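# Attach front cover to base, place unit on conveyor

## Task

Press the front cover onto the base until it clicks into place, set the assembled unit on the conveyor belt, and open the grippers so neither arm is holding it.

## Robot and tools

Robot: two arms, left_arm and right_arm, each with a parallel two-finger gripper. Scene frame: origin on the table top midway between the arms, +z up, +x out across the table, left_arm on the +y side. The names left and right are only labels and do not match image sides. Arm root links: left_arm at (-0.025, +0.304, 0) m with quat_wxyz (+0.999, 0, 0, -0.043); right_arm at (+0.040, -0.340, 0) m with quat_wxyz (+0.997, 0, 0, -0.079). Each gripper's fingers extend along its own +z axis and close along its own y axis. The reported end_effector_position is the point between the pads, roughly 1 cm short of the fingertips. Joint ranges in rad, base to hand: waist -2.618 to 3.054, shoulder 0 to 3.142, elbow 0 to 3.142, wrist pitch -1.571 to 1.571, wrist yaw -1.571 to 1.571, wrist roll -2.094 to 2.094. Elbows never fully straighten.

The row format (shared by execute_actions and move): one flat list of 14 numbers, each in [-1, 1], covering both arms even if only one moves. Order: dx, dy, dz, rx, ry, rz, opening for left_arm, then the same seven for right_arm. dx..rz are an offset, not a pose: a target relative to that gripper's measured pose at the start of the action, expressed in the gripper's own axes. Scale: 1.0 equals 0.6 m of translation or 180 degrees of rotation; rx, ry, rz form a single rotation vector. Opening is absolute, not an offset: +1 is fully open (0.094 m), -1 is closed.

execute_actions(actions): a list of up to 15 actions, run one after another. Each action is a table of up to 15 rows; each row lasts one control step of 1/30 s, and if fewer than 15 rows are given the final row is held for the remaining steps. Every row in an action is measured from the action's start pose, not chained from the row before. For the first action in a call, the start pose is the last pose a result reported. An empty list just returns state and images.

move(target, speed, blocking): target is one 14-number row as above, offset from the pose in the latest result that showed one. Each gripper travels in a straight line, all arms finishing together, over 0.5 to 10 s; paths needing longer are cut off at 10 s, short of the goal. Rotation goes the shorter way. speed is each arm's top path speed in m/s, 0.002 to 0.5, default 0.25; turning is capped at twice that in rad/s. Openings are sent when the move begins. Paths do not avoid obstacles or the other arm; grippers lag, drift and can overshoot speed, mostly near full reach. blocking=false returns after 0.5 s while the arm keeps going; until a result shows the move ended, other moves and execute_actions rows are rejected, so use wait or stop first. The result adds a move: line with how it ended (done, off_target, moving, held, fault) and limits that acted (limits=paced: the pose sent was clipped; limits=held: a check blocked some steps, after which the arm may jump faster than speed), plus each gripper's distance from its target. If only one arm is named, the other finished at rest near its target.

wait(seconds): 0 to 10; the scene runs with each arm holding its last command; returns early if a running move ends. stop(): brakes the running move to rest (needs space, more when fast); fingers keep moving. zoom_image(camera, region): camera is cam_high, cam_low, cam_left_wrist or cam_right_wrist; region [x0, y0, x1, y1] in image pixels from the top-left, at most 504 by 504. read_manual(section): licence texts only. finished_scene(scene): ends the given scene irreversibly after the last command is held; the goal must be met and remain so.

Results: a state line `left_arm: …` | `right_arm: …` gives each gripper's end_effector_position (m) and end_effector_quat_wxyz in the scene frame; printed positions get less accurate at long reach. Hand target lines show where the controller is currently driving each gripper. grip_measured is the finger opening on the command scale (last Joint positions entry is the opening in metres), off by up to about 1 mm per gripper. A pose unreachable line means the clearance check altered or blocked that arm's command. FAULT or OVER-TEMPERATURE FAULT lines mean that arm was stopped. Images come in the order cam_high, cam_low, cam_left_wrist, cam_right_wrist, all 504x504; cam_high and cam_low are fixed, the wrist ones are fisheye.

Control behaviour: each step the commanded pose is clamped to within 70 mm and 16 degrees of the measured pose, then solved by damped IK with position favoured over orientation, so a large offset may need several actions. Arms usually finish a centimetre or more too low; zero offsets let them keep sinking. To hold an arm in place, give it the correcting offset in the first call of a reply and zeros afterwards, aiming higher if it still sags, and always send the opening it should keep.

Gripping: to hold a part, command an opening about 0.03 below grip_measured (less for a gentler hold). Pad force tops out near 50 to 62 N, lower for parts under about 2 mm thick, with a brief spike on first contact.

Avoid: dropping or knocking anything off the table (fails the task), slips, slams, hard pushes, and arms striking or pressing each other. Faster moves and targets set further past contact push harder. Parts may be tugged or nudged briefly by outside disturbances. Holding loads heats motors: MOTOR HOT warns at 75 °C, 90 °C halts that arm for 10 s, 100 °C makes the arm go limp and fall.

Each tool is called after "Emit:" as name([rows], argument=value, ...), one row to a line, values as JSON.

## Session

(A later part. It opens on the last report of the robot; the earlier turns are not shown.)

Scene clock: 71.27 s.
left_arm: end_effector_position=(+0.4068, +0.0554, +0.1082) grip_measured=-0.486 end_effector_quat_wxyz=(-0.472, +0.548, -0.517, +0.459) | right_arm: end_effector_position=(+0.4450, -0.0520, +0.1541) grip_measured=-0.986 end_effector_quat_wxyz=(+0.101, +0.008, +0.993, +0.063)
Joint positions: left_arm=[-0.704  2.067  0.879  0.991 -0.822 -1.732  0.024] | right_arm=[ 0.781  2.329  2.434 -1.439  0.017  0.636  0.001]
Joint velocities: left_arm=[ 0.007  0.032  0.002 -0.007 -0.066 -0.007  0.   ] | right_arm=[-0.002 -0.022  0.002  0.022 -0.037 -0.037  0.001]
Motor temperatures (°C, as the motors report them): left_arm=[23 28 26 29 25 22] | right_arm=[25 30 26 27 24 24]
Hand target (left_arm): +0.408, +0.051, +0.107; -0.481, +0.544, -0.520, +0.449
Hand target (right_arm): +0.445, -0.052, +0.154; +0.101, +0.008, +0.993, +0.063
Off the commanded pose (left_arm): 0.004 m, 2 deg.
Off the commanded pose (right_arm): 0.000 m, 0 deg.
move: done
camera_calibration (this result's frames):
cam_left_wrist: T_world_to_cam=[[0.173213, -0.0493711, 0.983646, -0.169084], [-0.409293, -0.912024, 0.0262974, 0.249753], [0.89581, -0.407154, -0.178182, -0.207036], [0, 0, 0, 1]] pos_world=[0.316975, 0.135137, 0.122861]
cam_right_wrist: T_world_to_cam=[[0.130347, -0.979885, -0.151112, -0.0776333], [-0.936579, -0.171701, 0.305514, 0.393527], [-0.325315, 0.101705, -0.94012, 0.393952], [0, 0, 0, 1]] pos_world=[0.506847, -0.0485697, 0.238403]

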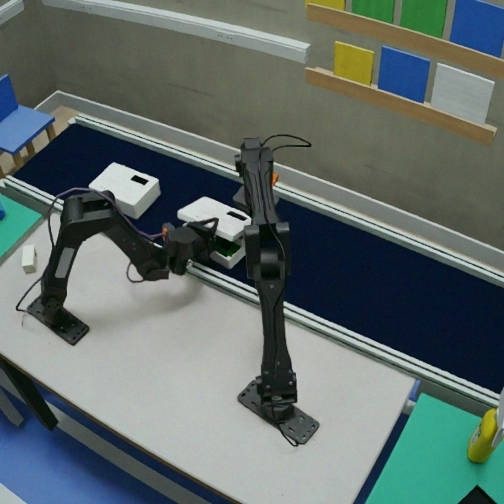

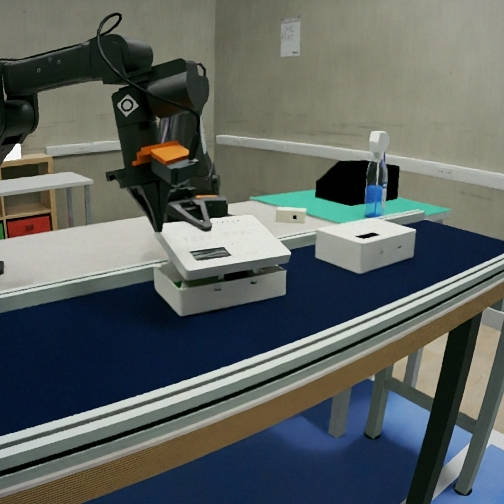

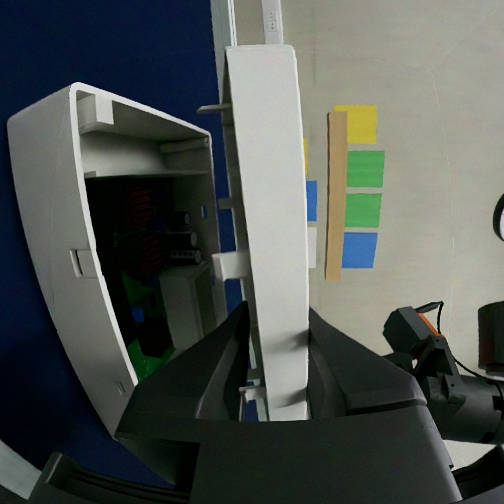

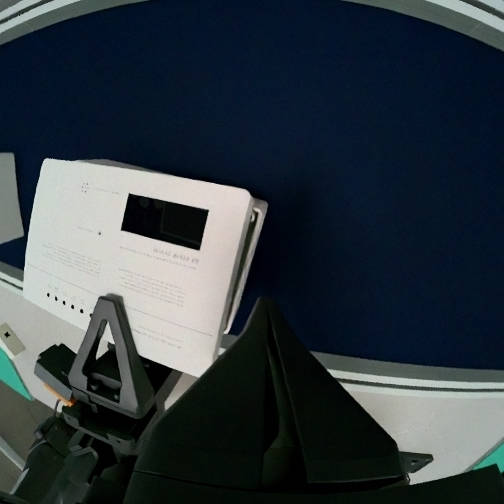

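Emit:
move(target=[0.02,0,0,0,0.006,0,-0.52, 0,0,0,0,0,0,-1], speed=0.03)

Emit:
zoom_image(camera="cam_low", region=[120,180,320,340])

Scene clock: 72.23 s.
left_arm: end_effector_position=(+0.4053, +0.0533, +0.1045) grip_measured=-0.486 end_effector_quat_wxyz=(-0.470, +0.548, -0.520, +0.457) | right_arm: end_effector_position=(+0.4450, -0.0520, +0.1541) grip_measured=-0.986 end_effector_quat_wxyz=(+0.101, +0.008, +0.993, +0.063)
Joint positions: left_arm=[-0.709  2.075  0.879  0.988 -0.823 -1.736  0.024] | right_arm=[ 0.781  2.329  2.434 -1.439  0.017  0.636  0.001]
Joint velocities: left_arm=[ 0.007 -0.007  0.002 -0.081 -0.007 -0.022 -0.001] | right_arm=[ 0.012  0.007  0.002  0.022 -0.022  0.022  0.   ]
Motor temperatures (°C, as the motors report them): left_arm=[23 28 26 29 25 22] | right_arm=[25 30 26 27 24 24]
Hand target (left_arm): +0.407, +0.044, +0.108; -0.467, +0.543, -0.521, +0.464
Hand target (right_arm): +0.445, -0.052, +0.154; +0.101, +0.008, +0.993, +0.063
Off the commanded pose (left_arm): 0.011 m, 1 deg.
Off the commanded pose (right_arm): 0.000 m, 0 deg.
move: off_target (left_arm)
camera_calibration (this result's frames):
cam_left_wrist: T_world_to_cam=[[0.179233, -0.0528129, 0.982388, -0.167374], [-0.412456, -0.910598, 0.0262975, 0.248529], [0.893171, -0.409906, -0.184992, -0.205221], [0, 0, 0, 1]] pos_world=[0.315803, 0.133349, 0.119926]
cam_right_wrist: T_world_to_cam=[[0.130347, -0.979885, -0.151112, -0.0776333], [-0.936579, -0.171701, 0.305514, 0.393527], [-0.325315, 0.101705, -0.94012, 0.393952], [0, 0, 0, 1]] pos_world=[0.506847, -0.0485697, 0.238403]

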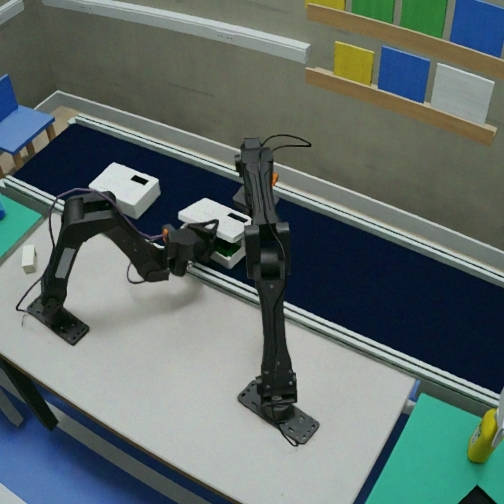

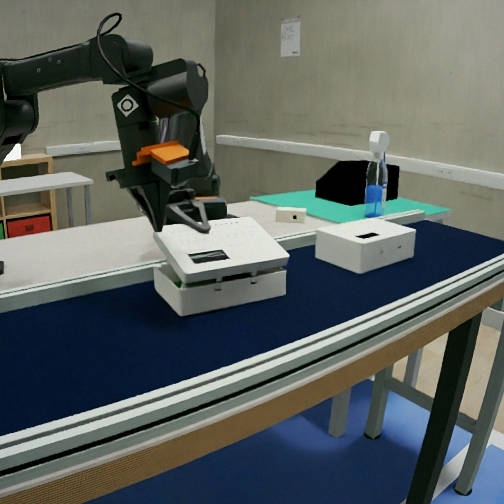

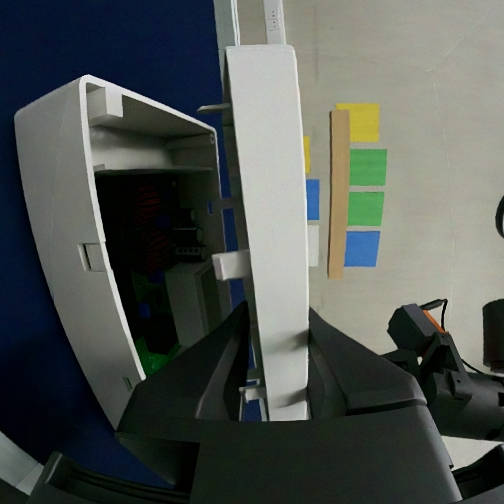

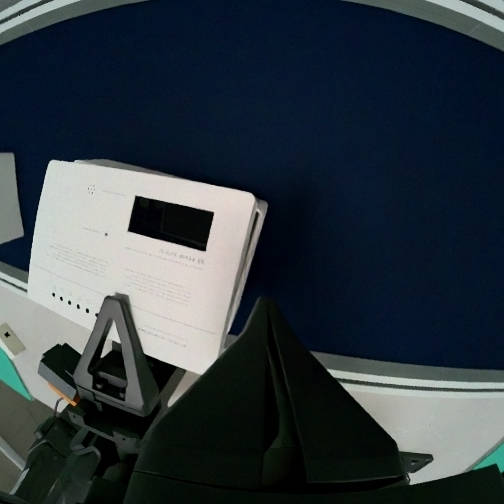

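Region (120, 180, 320, 340) of cam_low's 504x504 image, scaled by 2.520, with more detail than that image has; it fills the top 403 rows of this view, and the rest is white.

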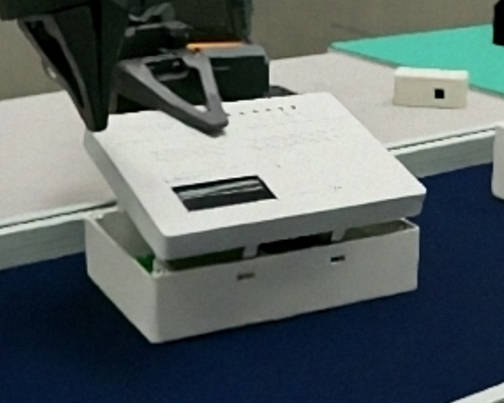

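Emit:
move(target=[0.025,-0.006,0.004,0,0,0,-0.52, 0,0,0,0,0,0,-1], speed=0.03)

Emit:
zoom_image(camera="cam_low", region=[120,180,320,340])

Scene clock: 73.17 s.
left_arm: end_effector_position=(+0.4078, +0.0427, +0.1058) grip_measured=-0.486 end_effector_quat_wxyz=(-0.466, +0.547, -0.522, +0.460) | right_arm: end_effector_position=(+0.4450, -0.0520, +0.1541) grip_measured=-0.986 end_effector_quat_wxyz=(+0.101, +0.008, +0.993, +0.063)
Joint positions: left_arm=[-0.721  2.087  0.917  0.959 -0.823 -1.745  0.024] | right_arm=[ 0.781  2.329  2.434 -1.439  0.017  0.636  0.001]
Joint velocities: left_arm=[-0.007 -0.002 -0.002 -0.066  0.022  0.066  0.001] | right_arm=[ 0.012 -0.012 -0.007  0.022 -0.037  0.007 -0.   ]
Motor temperatures (°C, as the motors report them): left_arm=[23 28 26 29 25 22] | right_arm=[25 30 26 27 24 24]
Hand target (left_arm): +0.409, +0.039, +0.108; -0.470, +0.547, -0.520, +0.458
Hand target (right_arm): +0.445, -0.052, +0.154; +0.101, +0.008, +0.993, +0.063
Off the commanded pose (left_arm): 0.005 m, 1 deg.
Off the commanded pose (right_arm): 0.000 m, 0 deg.
move: done
camera_calibration (this result's frames):
cam_left_wrist: T_world_to_cam=[[0.181301, -0.0494627, 0.982183, -0.170655], [-0.421699, -0.906164, 0.032207, 0.24286], [0.888426, -0.420024, -0.185147, -0.209217], [0, 0, 0, 1]] pos_world=[0.319228, 0.123754, 0.121057]
cam_right_wrist: T_world_to_cam=[[0.130347, -0.979885, -0.151112, -0.0776333], [-0.936579, -0.171701, 0.305514, 0.393527], [-0.325315, 0.101705, -0.94012, 0.393952], [0, 0, 0, 1]] pos_world=[0.506847, -0.0485697, 0.238403]

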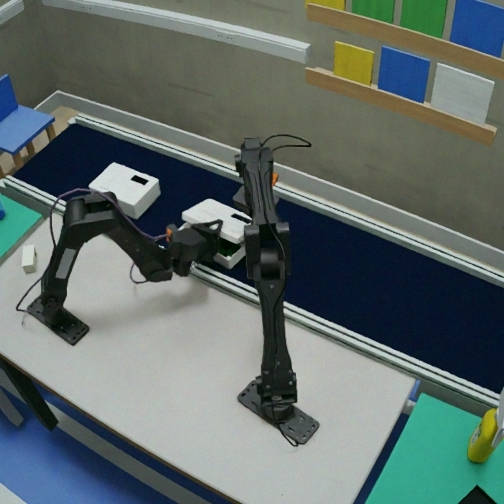

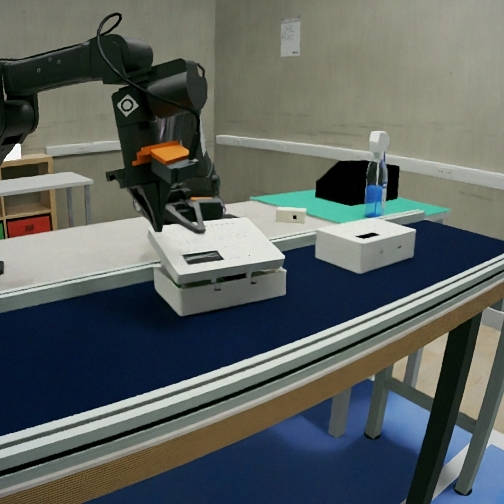

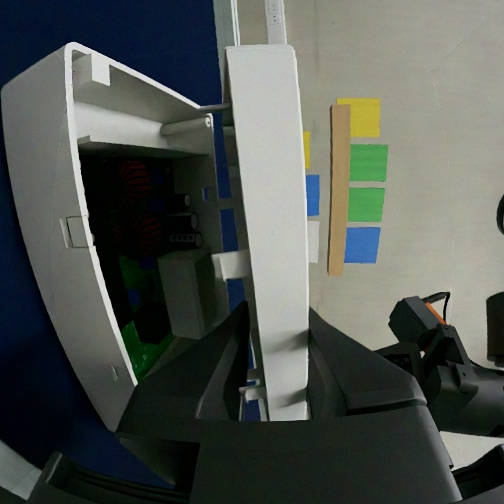

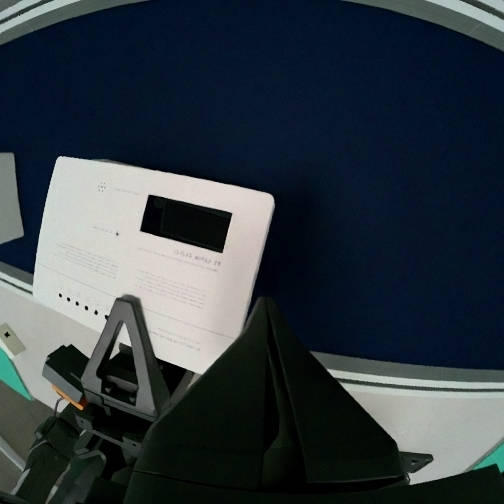

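Region (120, 180, 320, 340) of cam_low's 504x504 image, scaled by 2.520, with more detail than that image has; it fills the top 403 rows of this view, and the rest is white.

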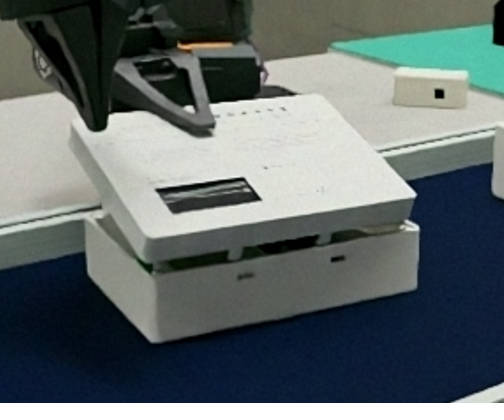

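Emit:
move(target=[-0.016,-0.004,-0.008,0,0,0,-0.52, 0,0,0,0,0,0,-1], speed=0.03)

Emit:
zoom_image(camera="cam_low", region=[120,180,320,340])

Scene clock: 74.13 s.
left_arm: end_effector_position=(+0.4025, +0.0478, +0.1014) grip_measured=-0.486 end_effector_quat_wxyz=(-0.464, +0.547, -0.527, +0.456) | right_arm: end_effector_position=(+0.4450, -0.0520, +0.1541) grip_measured=-0.986 end_effector_quat_wxyz=(+0.101, +0.008, +0.993, +0.063)
Joint positions: left_arm=[-0.721  2.074  0.884  0.963 -0.821 -1.747  0.024] | right_arm=[ 0.781  2.329  2.434 -1.439  0.017  0.636  0.001]
Joint velocities: left_arm=[-0.007 -0.002 -0.007 -0.051  0.037  0.007 -0.001] | right_arm=[-0.007 -0.002 -0.007  0.007  0.007 -0.125 -0.   ]
Motor temperatures (°C, as the motors report them): left_arm=[23 28 26 29 25 22] | right_arm=[25 30 26 27 24 24]
Hand target (left_arm): +0.403, +0.052, +0.109; -0.466, +0.547, -0.522, +0.460
Hand target (right_arm): +0.445, -0.052, +0.154; +0.101, +0.008, +0.993, +0.063
Off the commanded pose (left_arm): 0.009 m, 1 deg.
Off the commanded pose (right_arm): 0.000 m, 0 deg.
move: done
camera_calibration (this result's frames):
cam_left_wrist: T_world_to_cam=[[0.192412, -0.0586085, 0.979563, -0.168931], [-0.423402, -0.905478, 0.0289913, 0.246339], [0.885273, -0.420327, -0.199039, -0.200458], [0, 0, 0, 1]] pos_world=[0.314264, 0.128896, 0.118437]
cam_right_wrist: T_world_to_cam=[[0.130347, -0.979885, -0.151112, -0.0776333], [-0.936579, -0.171701, 0.305514, 0.393527], [-0.325315, 0.101705, -0.94012, 0.393952], [0, 0, 0, 1]] pos_world=[0.506847, -0.0485697, 0.238403]

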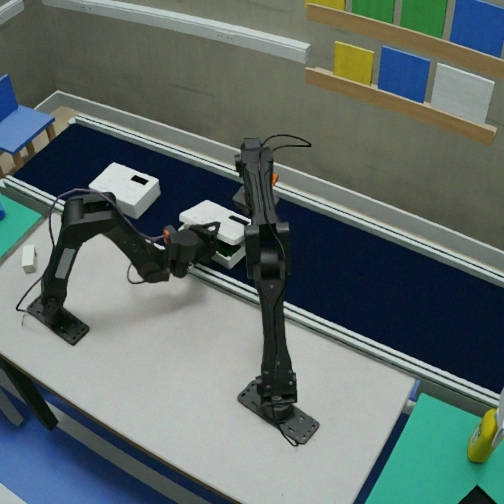

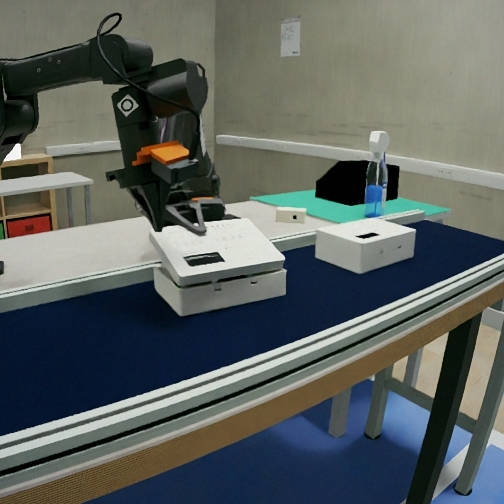

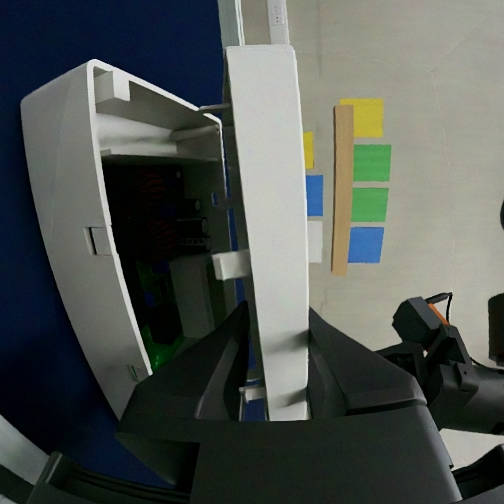

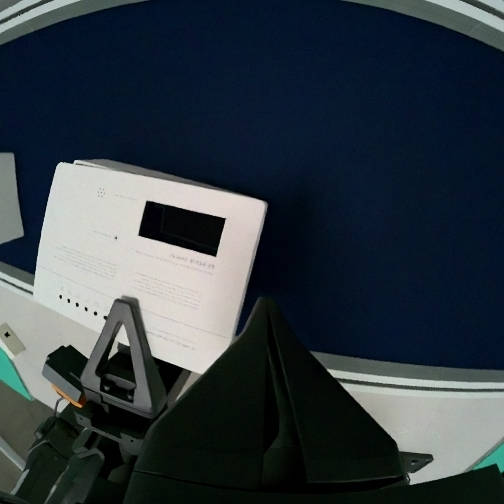

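Region (120, 180, 320, 340) of cam_low's 504x504 image, scaled by 2.520, with more detail than that image has; it fills the top 403 rows of this view, and the rest is white.

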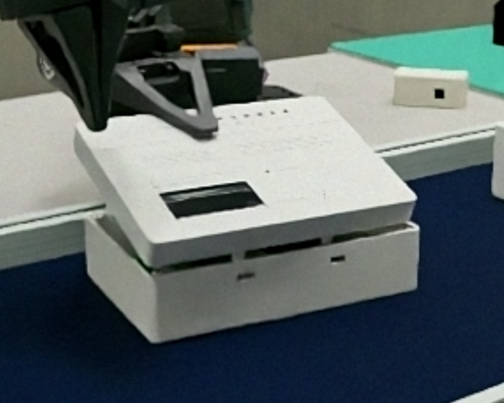

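Emit:
move(target=[-0.004,0.04,0.004,0.06,0,0,-0.52, 0,0,0,0,0,0,-1], speed=0.03)

Emit:
zoom_image(camera="cam_low", region=[120,180,320,340])

Scene clock: 77.77 s.
left_arm: end_effector_position=(+0.4020, +0.0488, +0.0934) grip_measured=-0.486 end_effector_quat_wxyz=(+0.508, -0.500, +0.466, -0.524) | right_arm: end_effector_position=(+0.4450, -0.0520, +0.1541) grip_measured=-0.986 end_effector_quat_wxyz=(+0.101, +0.008, +0.993, +0.063)
Joint positions: left_arm=[-0.721  2.324  0.872  1.549 -0.823 -1.551  0.024] | right_arm=[ 0.781  2.329  2.434 -1.439  0.017  0.636  0.001]
Joint velocities: left_arm=[-0.007 -0.007  0.007  0.081  0.022  0.022  0.   ] | right_arm=[ 0.007  0.002 -0.007  0.081  0.022 -0.007 -0.001]
Motor temperatures (°C, as the motors report them): left_arm=[23 28 26 29 25 22] | right_arm=[25 30 26 27 24 24]
Hand target (left_arm): +0.400, +0.051, +0.078; +0.515, -0.499, +0.482, -0.504
Hand target (right_arm): +0.445, -0.052, +0.154; +0.101, +0.008, +0.993, +0.063
Off the commanded pose (left_arm): 0.016 m, 3 deg.
Off the commanded pose (right_arm): 0.000 m, 0 deg.
move: off_target (left_arm)
camera_calibration (this result's frames):
cam_left_wrist: T_world_to_cam=[[-0.0272557, -0.021732, 0.999392, -0.0762677], [-0.428985, -0.902768, -0.0313302, 0.254957], [0.9029, -0.429578, 0.0152829, -0.227834], [0, 0, 0, 1]] pos_world=[0.313005, 0.130637, 0.0876911]
cam_right_wrist: T_world_to_cam=[[0.130347, -0.979885, -0.151112, -0.0776333], [-0.936579, -0.171701, 0.305514, 0.393527], [-0.325315, 0.101705, -0.94012, 0.393952], [0, 0, 0, 1]] pos_world=[0.506847, -0.0485697, 0.238403]

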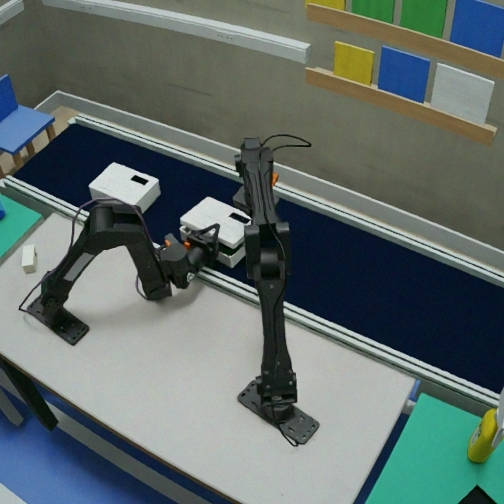

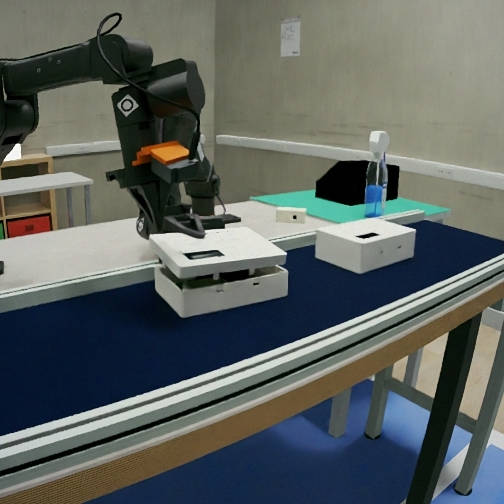

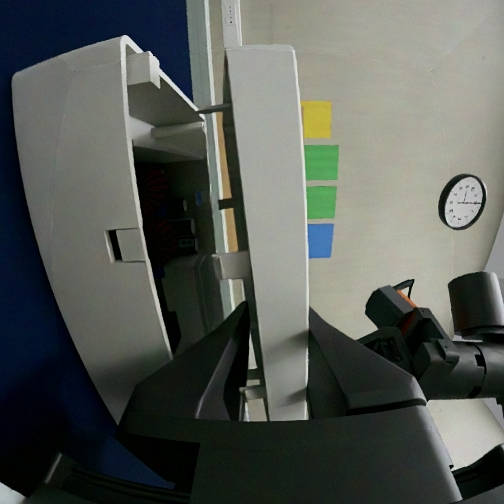

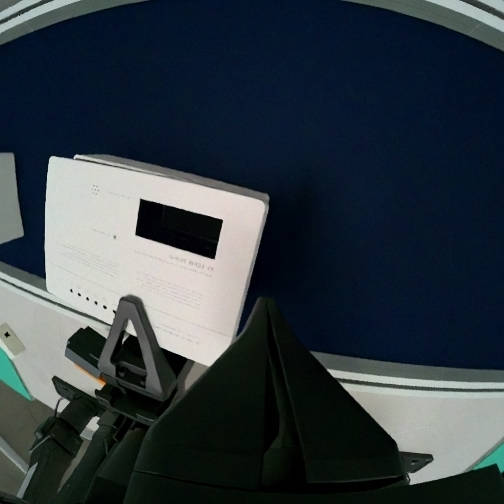

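Region (120, 180, 320, 340) of cam_low's 504x504 image, scaled by 2.520, with more detail than that image has; it fills the top 403 rows of this view, and the rest is white.

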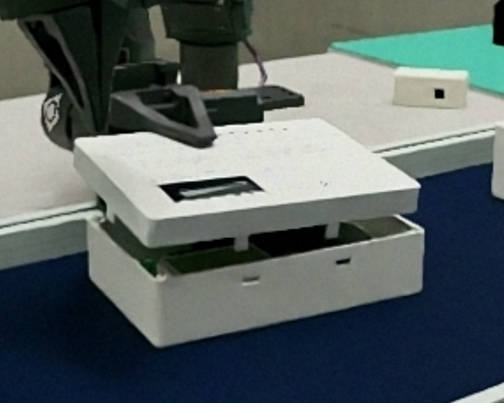

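Emit:
move(target=[0,0,0,0,0,0,-0.52, -0.0325,0.038,0.040,0.03,0,0,0.45], speed=0.08)

Emit:
zoom_image(camera="cam_low", region=[120,180,320,340])

Scene clock: 79.97 s.
left_arm: end_effector_position=(+0.4019, +0.0488, +0.0938) grip_measured=-0.486 end_effector_quat_wxyz=(+0.508, -0.500, +0.465, -0.525) | right_arm: end_effector_position=(+0.4682, -0.0284, +0.1324) grip_measured=+0.448 end_effector_quat_wxyz=(+0.121, +0.009, +0.992, +0.045)
Joint positions: left_arm=[-0.721  2.326  0.872  1.554 -0.823 -1.55   0.024] | right_arm=[ 0.812  2.589  2.826 -1.559  0.078  0.661  0.068]
Joint velocities: left_arm=[-0.007  0.012  0.002 -0.007 -0.051 -0.022  0.   ] | right_arm=[-0.007  0.017  0.027 -0.022  0.022  0.007  0.   ]
Motor temperatures (°C, as the motors report them): left_arm=[23 28 26 29 25 22] | right_arm=[25 31 26 27 24 24]
Hand target (left_arm): +0.402, +0.049, +0.093; +0.508, -0.500, +0.466, -0.524
Hand target (right_arm): +0.468, -0.028, +0.137; +0.131, +0.011, +0.990, +0.040
Off the commanded pose (left_arm): 0.000 m, 0 deg.
Off the commanded pose (right_arm): 0.005 m, 4 deg.
joint sent to its limit (right arm) — the command would take joint 4 (wrist pitch) past its lower limit, so that joint was sent only as far as its limit.
move: off_target (right_arm)
camera_calibration (this result's frames):
cam_left_wrist: T_world_to_cam=[[-0.0298802, -0.0197441, 0.999358, -0.0757265], [-0.428858, -0.902852, -0.03066, 0.254903], [0.902878, -0.429499, 0.01851, -0.228024], [0, 0, 0, 1]] pos_world=[0.312933, 0.130708, 0.087714]
cam_right_wrist: T_world_to_cam=[[0.128264, -0.985458, -0.111452, -0.0652261], [-0.949711, -0.15442, 0.272404, 0.437005], [-0.285653, 0.0709071, -0.955706, 0.361346], [0, 0, 0, 1]] pos_world=[0.526614, -0.0224173, 0.219029]

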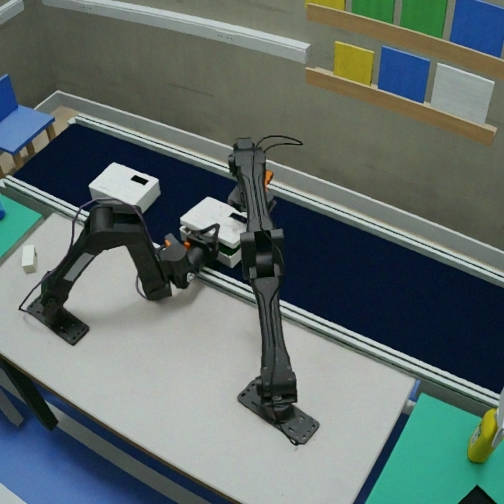

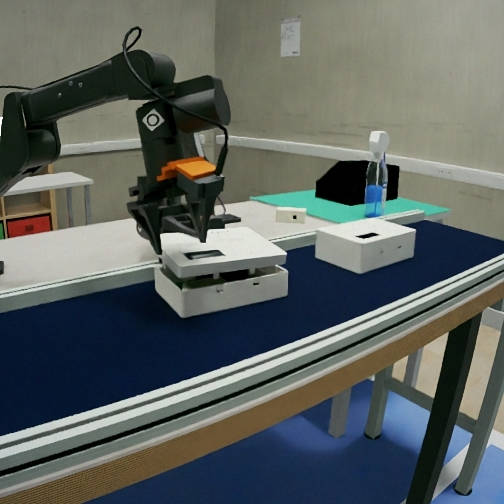

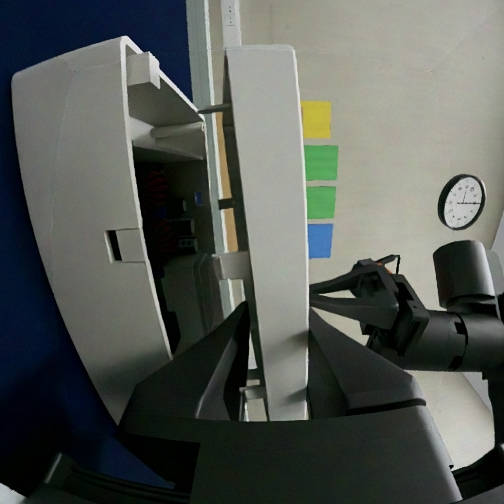

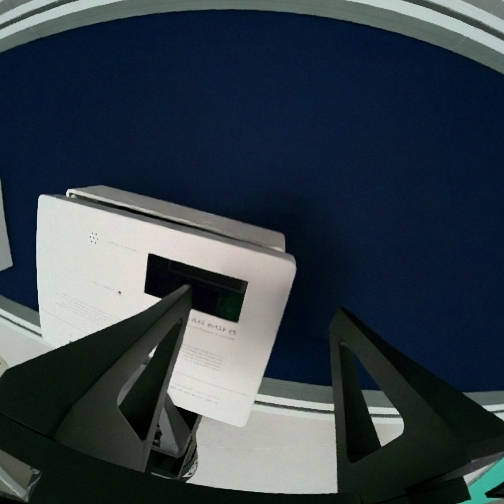

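Region (120, 180, 320, 340) of cam_low's 504x504 image, scaled by 2.520, with more detail than that image has; it fills the top 403 rows of this view, and the rest is white.

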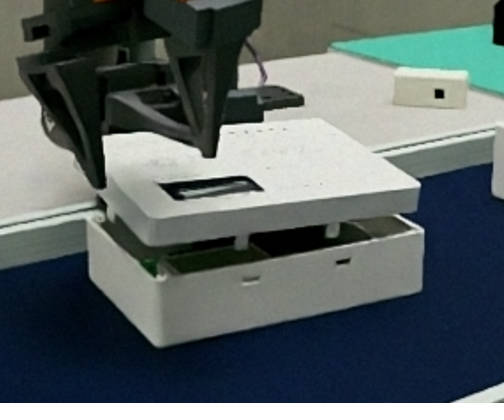

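Emit:
move(target=[0,0,0,0,0,0,-0.52, 0.0245,-0.004,0.030,0,0,0,0.45], speed=0.04)

Emit:
zoom_image(camera="cam_low", region=[120,180,320,340])

Scene clock: 81.70 s.
left_arm: end_effector_position=(+0.4018, +0.0488, +0.0945) grip_measured=-0.501 end_effector_quat_wxyz=(+0.508, -0.499, +0.464, -0.526) | right_arm: end_effector_position=(+0.4622, -0.0337, +0.1047) grip_measured=+0.448 end_effector_quat_wxyz=(+0.114, +0.010, +0.993, +0.037)
Joint positions: left_arm=[-0.721  2.326  0.872  1.557 -0.822 -1.548  0.023] | right_arm=[ 0.812  2.43   2.411 -1.325  0.081  0.664  0.068]
Joint velocities: left_arm=[-0.007 -0.002 -0.002 -0.007 -0.037 -0.081 -0.   ] | right_arm=[-0.007  0.017 -0.007 -0.007  0.037 -0.125 -0.   ]
Motor temperatures (°C, as the motors report them): left_arm=[23 28 26 29 25 22] | right_arm=[25 31 26 27 24 24]
Hand target (left_arm): +0.402, +0.049, +0.094; +0.508, -0.500, +0.465, -0.525
Hand target (right_arm): +0.459, -0.028, +0.112; +0.121, +0.009, +0.992, +0.045
Off the commanded pose (left_arm): 0.001 m, 0 deg.
Off the commanded pose (right_arm): 0.009 m, 1 deg.
move: done
camera_calibration (this result's frames):
cam_left_wrist: T_world_to_cam=[[-0.0322444, -0.0195706, 0.999288, -0.0754394], [-0.428984, -0.902762, -0.0315223, 0.255014], [0.902737, -0.429695, 0.0207135, -0.228147], [0, 0, 0, 1]] pos_world=[0.31292, 0.130707, 0.08815]
cam_right_wrist: T_world_to_cam=[[0.123388, -0.987421, -0.0988679, -0.0718761], [-0.945893, -0.147155, 0.289192, 0.434786], [-0.300104, 0.0578354, -0.952152, 0.339339], [0, 0, 0, 1]] pos_world=[0.521966, -0.0266169, 0.190259]

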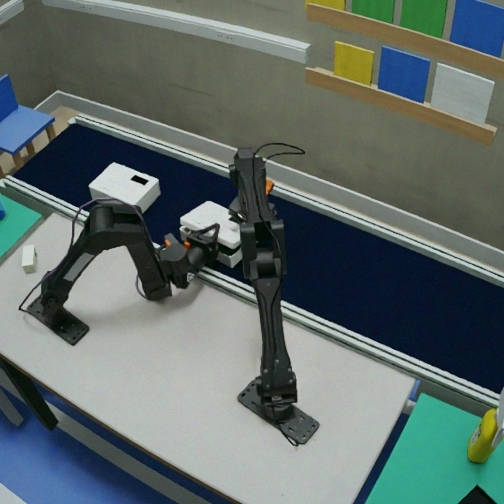

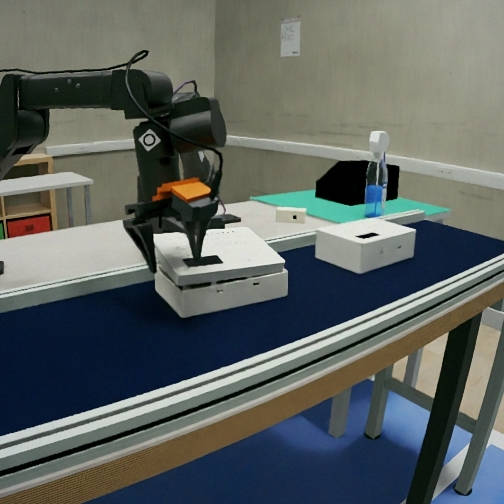

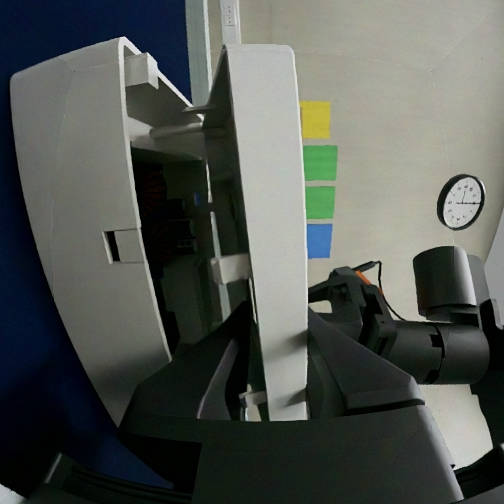

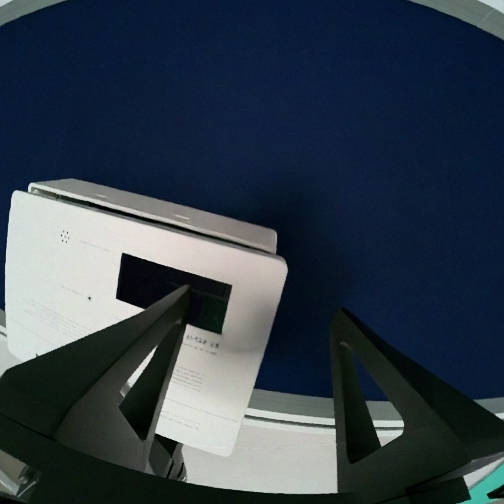

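Region (120, 180, 320, 340) of cam_low's 504x504 image, scaled by 2.520, with more detail than that image has; it fills the top 403 rows of this view, and the rest is white.

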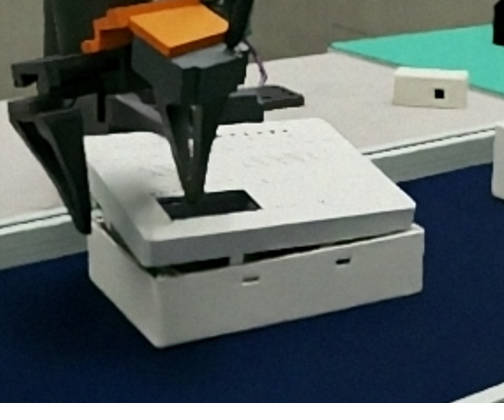

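Emit:
move(target=[0,0,0,0,0,0,-0.53, -0.008,0,-0.042,0,0,-0.51,-0.1], speed=0.3)

Scene clock: 85.57 s.
left_arm: end_effector_position=(+0.4018, +0.0484, +0.0949) grip_measured=-0.503 end_effector_quat_wxyz=(+0.511, -0.496, +0.467, -0.524) | right_arm: end_effector_position=(+0.4600, -0.0354, +0.1273) grip_measured=-0.098 end_effector_quat_wxyz=(-0.106, +0.704, -0.700, +0.055)
Joint positions: left_arm=[-0.721  2.326  0.872  1.559 -0.82  -1.537  0.023] | right_arm=[ 0.812  2.463  2.565 -1.446  0.081 -0.931  0.042]
Joint velocities: left_arm=[-0.007  0.002 -0.017 -0.037  0.051 -0.037 -0.001] | right_arm=[-0.022  0.002  0.012 -0.051  0.081  0.007 -0.   ]
Motor temperatures (°C, as the motors report them): left_arm=[23 28 26 29 25 22] | right_arm=[25 31 26 27 24 24]
Hand target (left_arm): +0.402, +0.049, +0.095; +0.508, -0.499, +0.464, -0.526
Hand target (right_arm): +0.461, -0.036, +0.130; -0.107, +0.706, -0.698, +0.056
Off the commanded pose (left_arm): 0.001 m, 1 deg.
Off the commanded pose (right_arm): 0.003 m, 0 deg.
move: done
camera_calibration (this result's frames):
cam_left_wrist: T_world_to_cam=[[-0.0335642, -0.0297171, 0.998995, -0.0747926], [-0.430255, -0.901763, -0.0412804, 0.256063], [0.902083, -0.431208, 0.017481, -0.227656], [0, 0, 0, 1]] pos_world=[0.313027, 0.130518, 0.0892675]
cam_right_wrist: T_world_to_cam=[[0.975172, 0.125109, 0.18272, -0.459348], [0.027309, -0.886762, 0.46142, -0.0699279], [0.219757, -0.444974, -0.868162, 0.0927036], [0, 0, 0, 1]] pos_world=[0.429481, 0.0367099, 0.19668]

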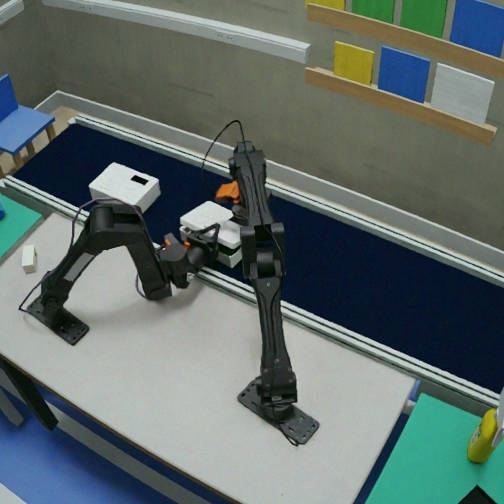

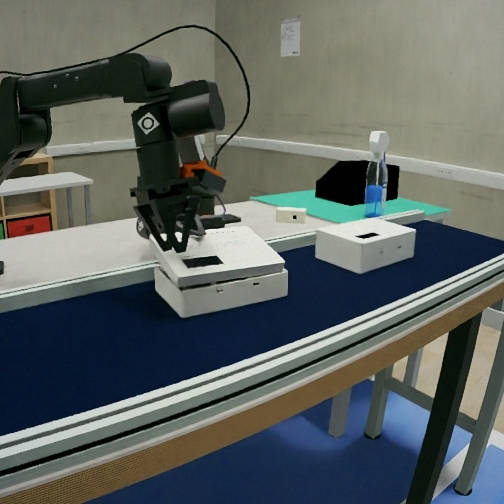

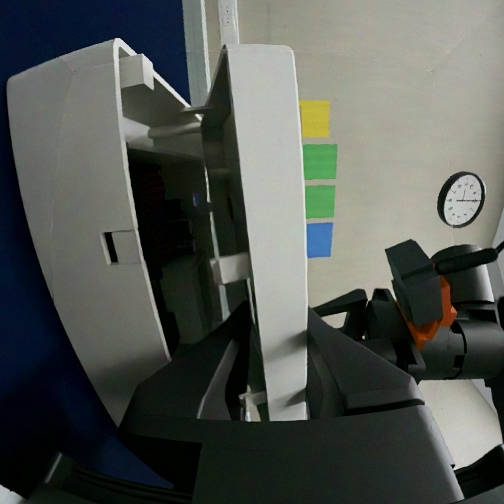

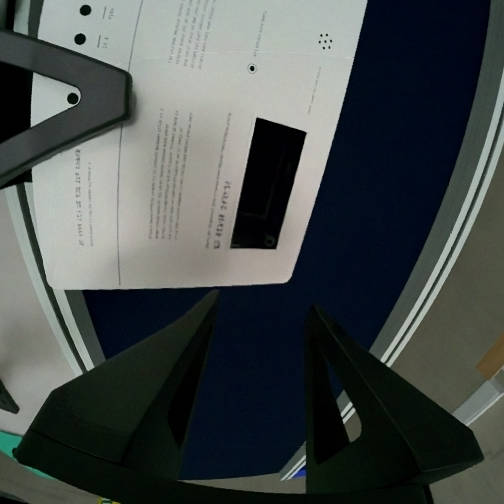

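Emit:
move(target=[0,0,0,0,0,0,-0.53, -0.062,-0.021,0.02,0,0,0,-0.1], speed=0.06)

Emit:
zoom_image(camera="cam_low", region=[120,180,320,340])

Scene clock: 87.00 s.
left_arm: end_effector_position=(+0.4018, +0.0485, +0.0949) grip_measured=-0.503 end_effector_quat_wxyz=(+0.511, -0.496, +0.467, -0.525) | right_arm: end_effector_position=(+0.4710, -0.0056, +0.1164) grip_measured=-0.098 end_effector_quat_wxyz=(-0.131, +0.705, -0.695, +0.056)
Joint positions: left_arm=[-0.721  2.326  0.872  1.56  -0.82  -1.537  0.023] | right_arm=[ 0.844  2.639  2.846 -1.505  0.083 -0.91   0.042]
Joint velocities: left_arm=[-0.012 -0.002 -0.022 -0.022  0.037 -0.051  0.   ] | right_arm=[-0.012 -0.007 -0.022  0.022  0.066 -0.022 -0.   ]
Motor temperatures (°C, as the motors report them): left_arm=[23 28 26 29 25 22] | right_arm=[25 31 26 27 24 24]
Hand target (left_arm): +0.402, +0.048, +0.095; +0.511, -0.496, +0.467, -0.524
Hand target (right_arm): +0.474, +0.002, +0.121; -0.147, +0.701, -0.696, +0.059
Off the commanded pose (left_arm): 0.000 m, 0 deg.
Off the commanded pose (right_arm): 0.010 m, 3 deg.
elbow stopped short (right arm): the move would have taken joint 3 (elbow) straighter than the controller allows; a more bent joint 3 avoids this.
move: off_target (right_arm)
camera_calibration (this result's frames):
cam_left_wrist: T_world_to_cam=[[-0.0338281, -0.0294422, 0.998994, -0.0747726], [-0.430244, -0.901774, -0.0411459, 0.256052], [0.902079, -0.431203, 0.017838, -0.227683], [0, 0, 0, 1]] pos_world=[0.313023, 0.130522, 0.0892942]
cam_right_wrist: T_world_to_cam=[[0.966424, 0.12943, 0.221976, -0.47222], [0.0210238, -0.900807, 0.43371, -0.0326129], [0.256093, -0.41448, -0.873283, 0.0777102], [0, 0, 0, 1]] pos_world=[0.437149, 0.0639506, 0.186829]

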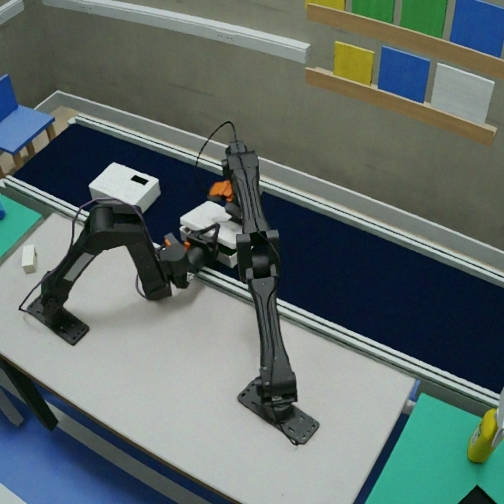

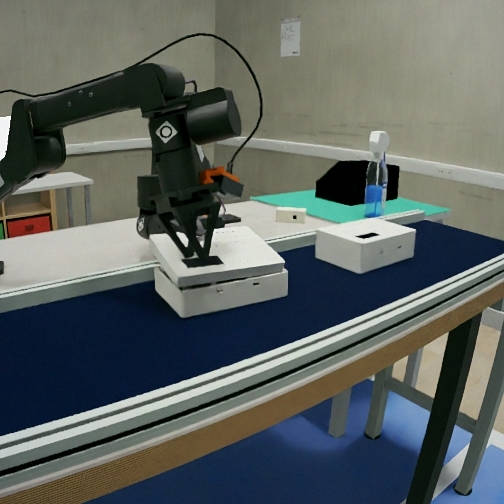

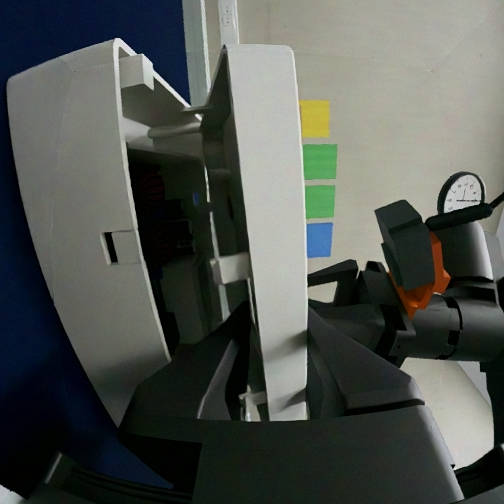

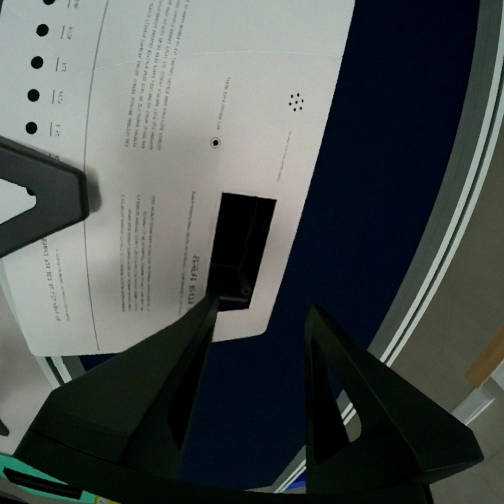

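Region (120, 180, 320, 340) of cam_low's 504x504 image, scaled by 2.520, with more detail than that image has; it fills the top 403 rows of this view, and the rest is white.

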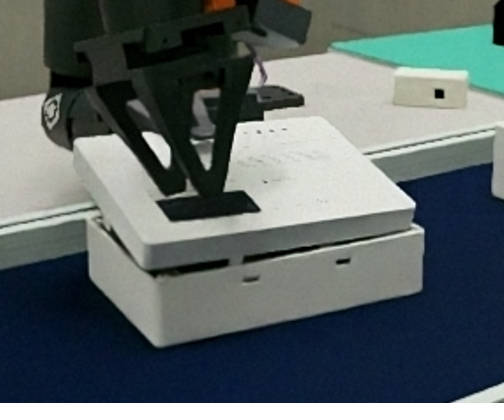

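Emit:
move(target=[0,0,0,0,0,0,-0.53, -0.018,-0.012,0.018,0,-0.07,0,-0.3], speed=0.04)

Emit:
zoom_image(camera="cam_low", region=[120,180,320,340])

Scene clock: 91.37 s.
left_arm: end_effector_position=(+0.4018, +0.0485, +0.0950) grip_measured=-0.504 end_effector_quat_wxyz=(+0.513, -0.494, +0.469, -0.522) | right_arm: end_effector_position=(+0.4823, +0.0094, +0.1074) grip_measured=-0.298 end_effector_quat_wxyz=(-0.204, +0.706, -0.679, -0.009)
Joint positions: left_arm=[-0.721  2.326  0.872  1.56  -0.82  -1.527  0.023] | right_arm=[ 0.799  2.417  2.342 -1.093 -0.084 -0.952  0.033]
Joint velocities: left_arm=[ 0.007 -0.007 -0.002 -0.051  0.051 -0.037 -0.   ] | right_arm=[-0.012 -0.002 -0.022  0.051 -0.037 -0.051 -0.   ]
Motor temperatures (°C, as the motors report them): left_arm=[23 28 26 29 25 22] | right_arm=[25 32 26 27 24 24]
Hand target (left_arm): +0.402, +0.048, +0.095; +0.511, -0.496, +0.467, -0.524
Hand target (right_arm): +0.481, +0.007, +0.109; -0.206, +0.706, -0.677, -0.020
Off the commanded pose (left_arm): 0.000 m, 1 deg.
Off the commanded pose (right_arm): 0.004 m, 1 deg.
move: done
camera_calibration (this result's frames):
cam_left_wrist: T_world_to_cam=[[-0.0338973, -0.039071, 0.998661, -0.0743194], [-0.429593, -0.901645, -0.0498569, 0.256617], [0.902386, -0.430708, 0.0137787, -0.227439], [0, 0, 0, 1]] pos_world=[0.312959, 0.130514, 0.0901479]
cam_right_wrist: T_world_to_cam=[[0.956508, 0.131191, 0.260542, -0.482504], [0.0633355, -0.965255, 0.253517, -0.0159618], [0.284749, -0.22599, -0.931583, 0.0638196], [0, 0, 0, 1]] pos_world=[0.444357, 0.0623156, 0.189213]

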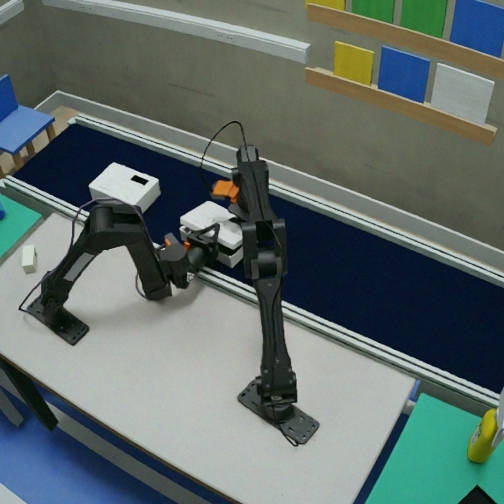

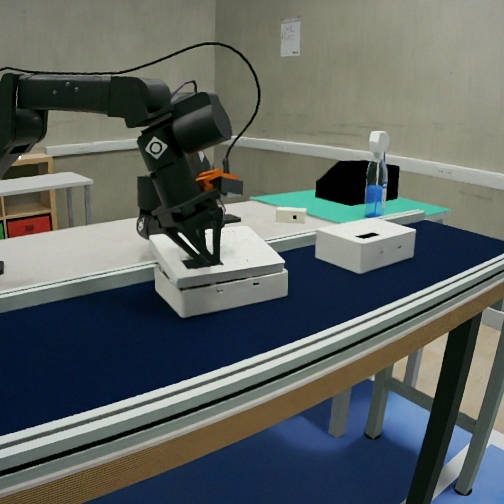

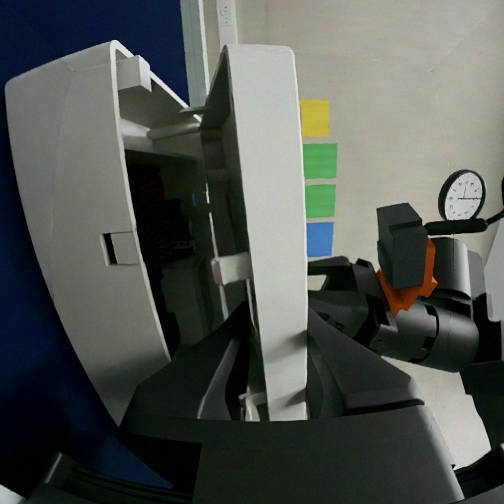

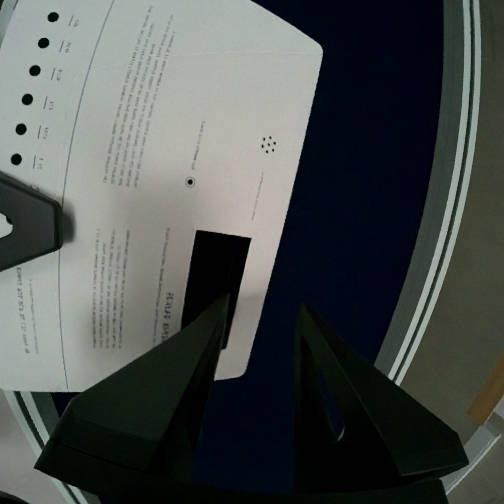

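Region (120, 180, 320, 340) of cam_low's 504x504 image, scaled by 2.520, with more detail than that image has; it fills the top 403 rows of this view, and the rest is white.

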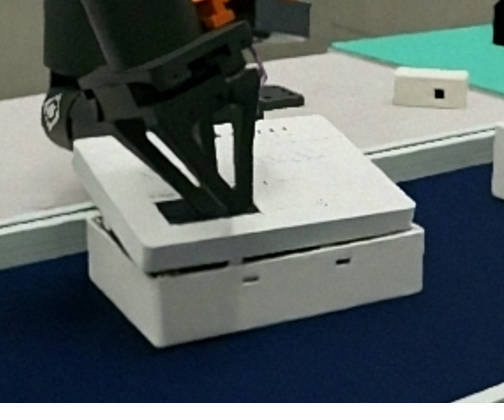

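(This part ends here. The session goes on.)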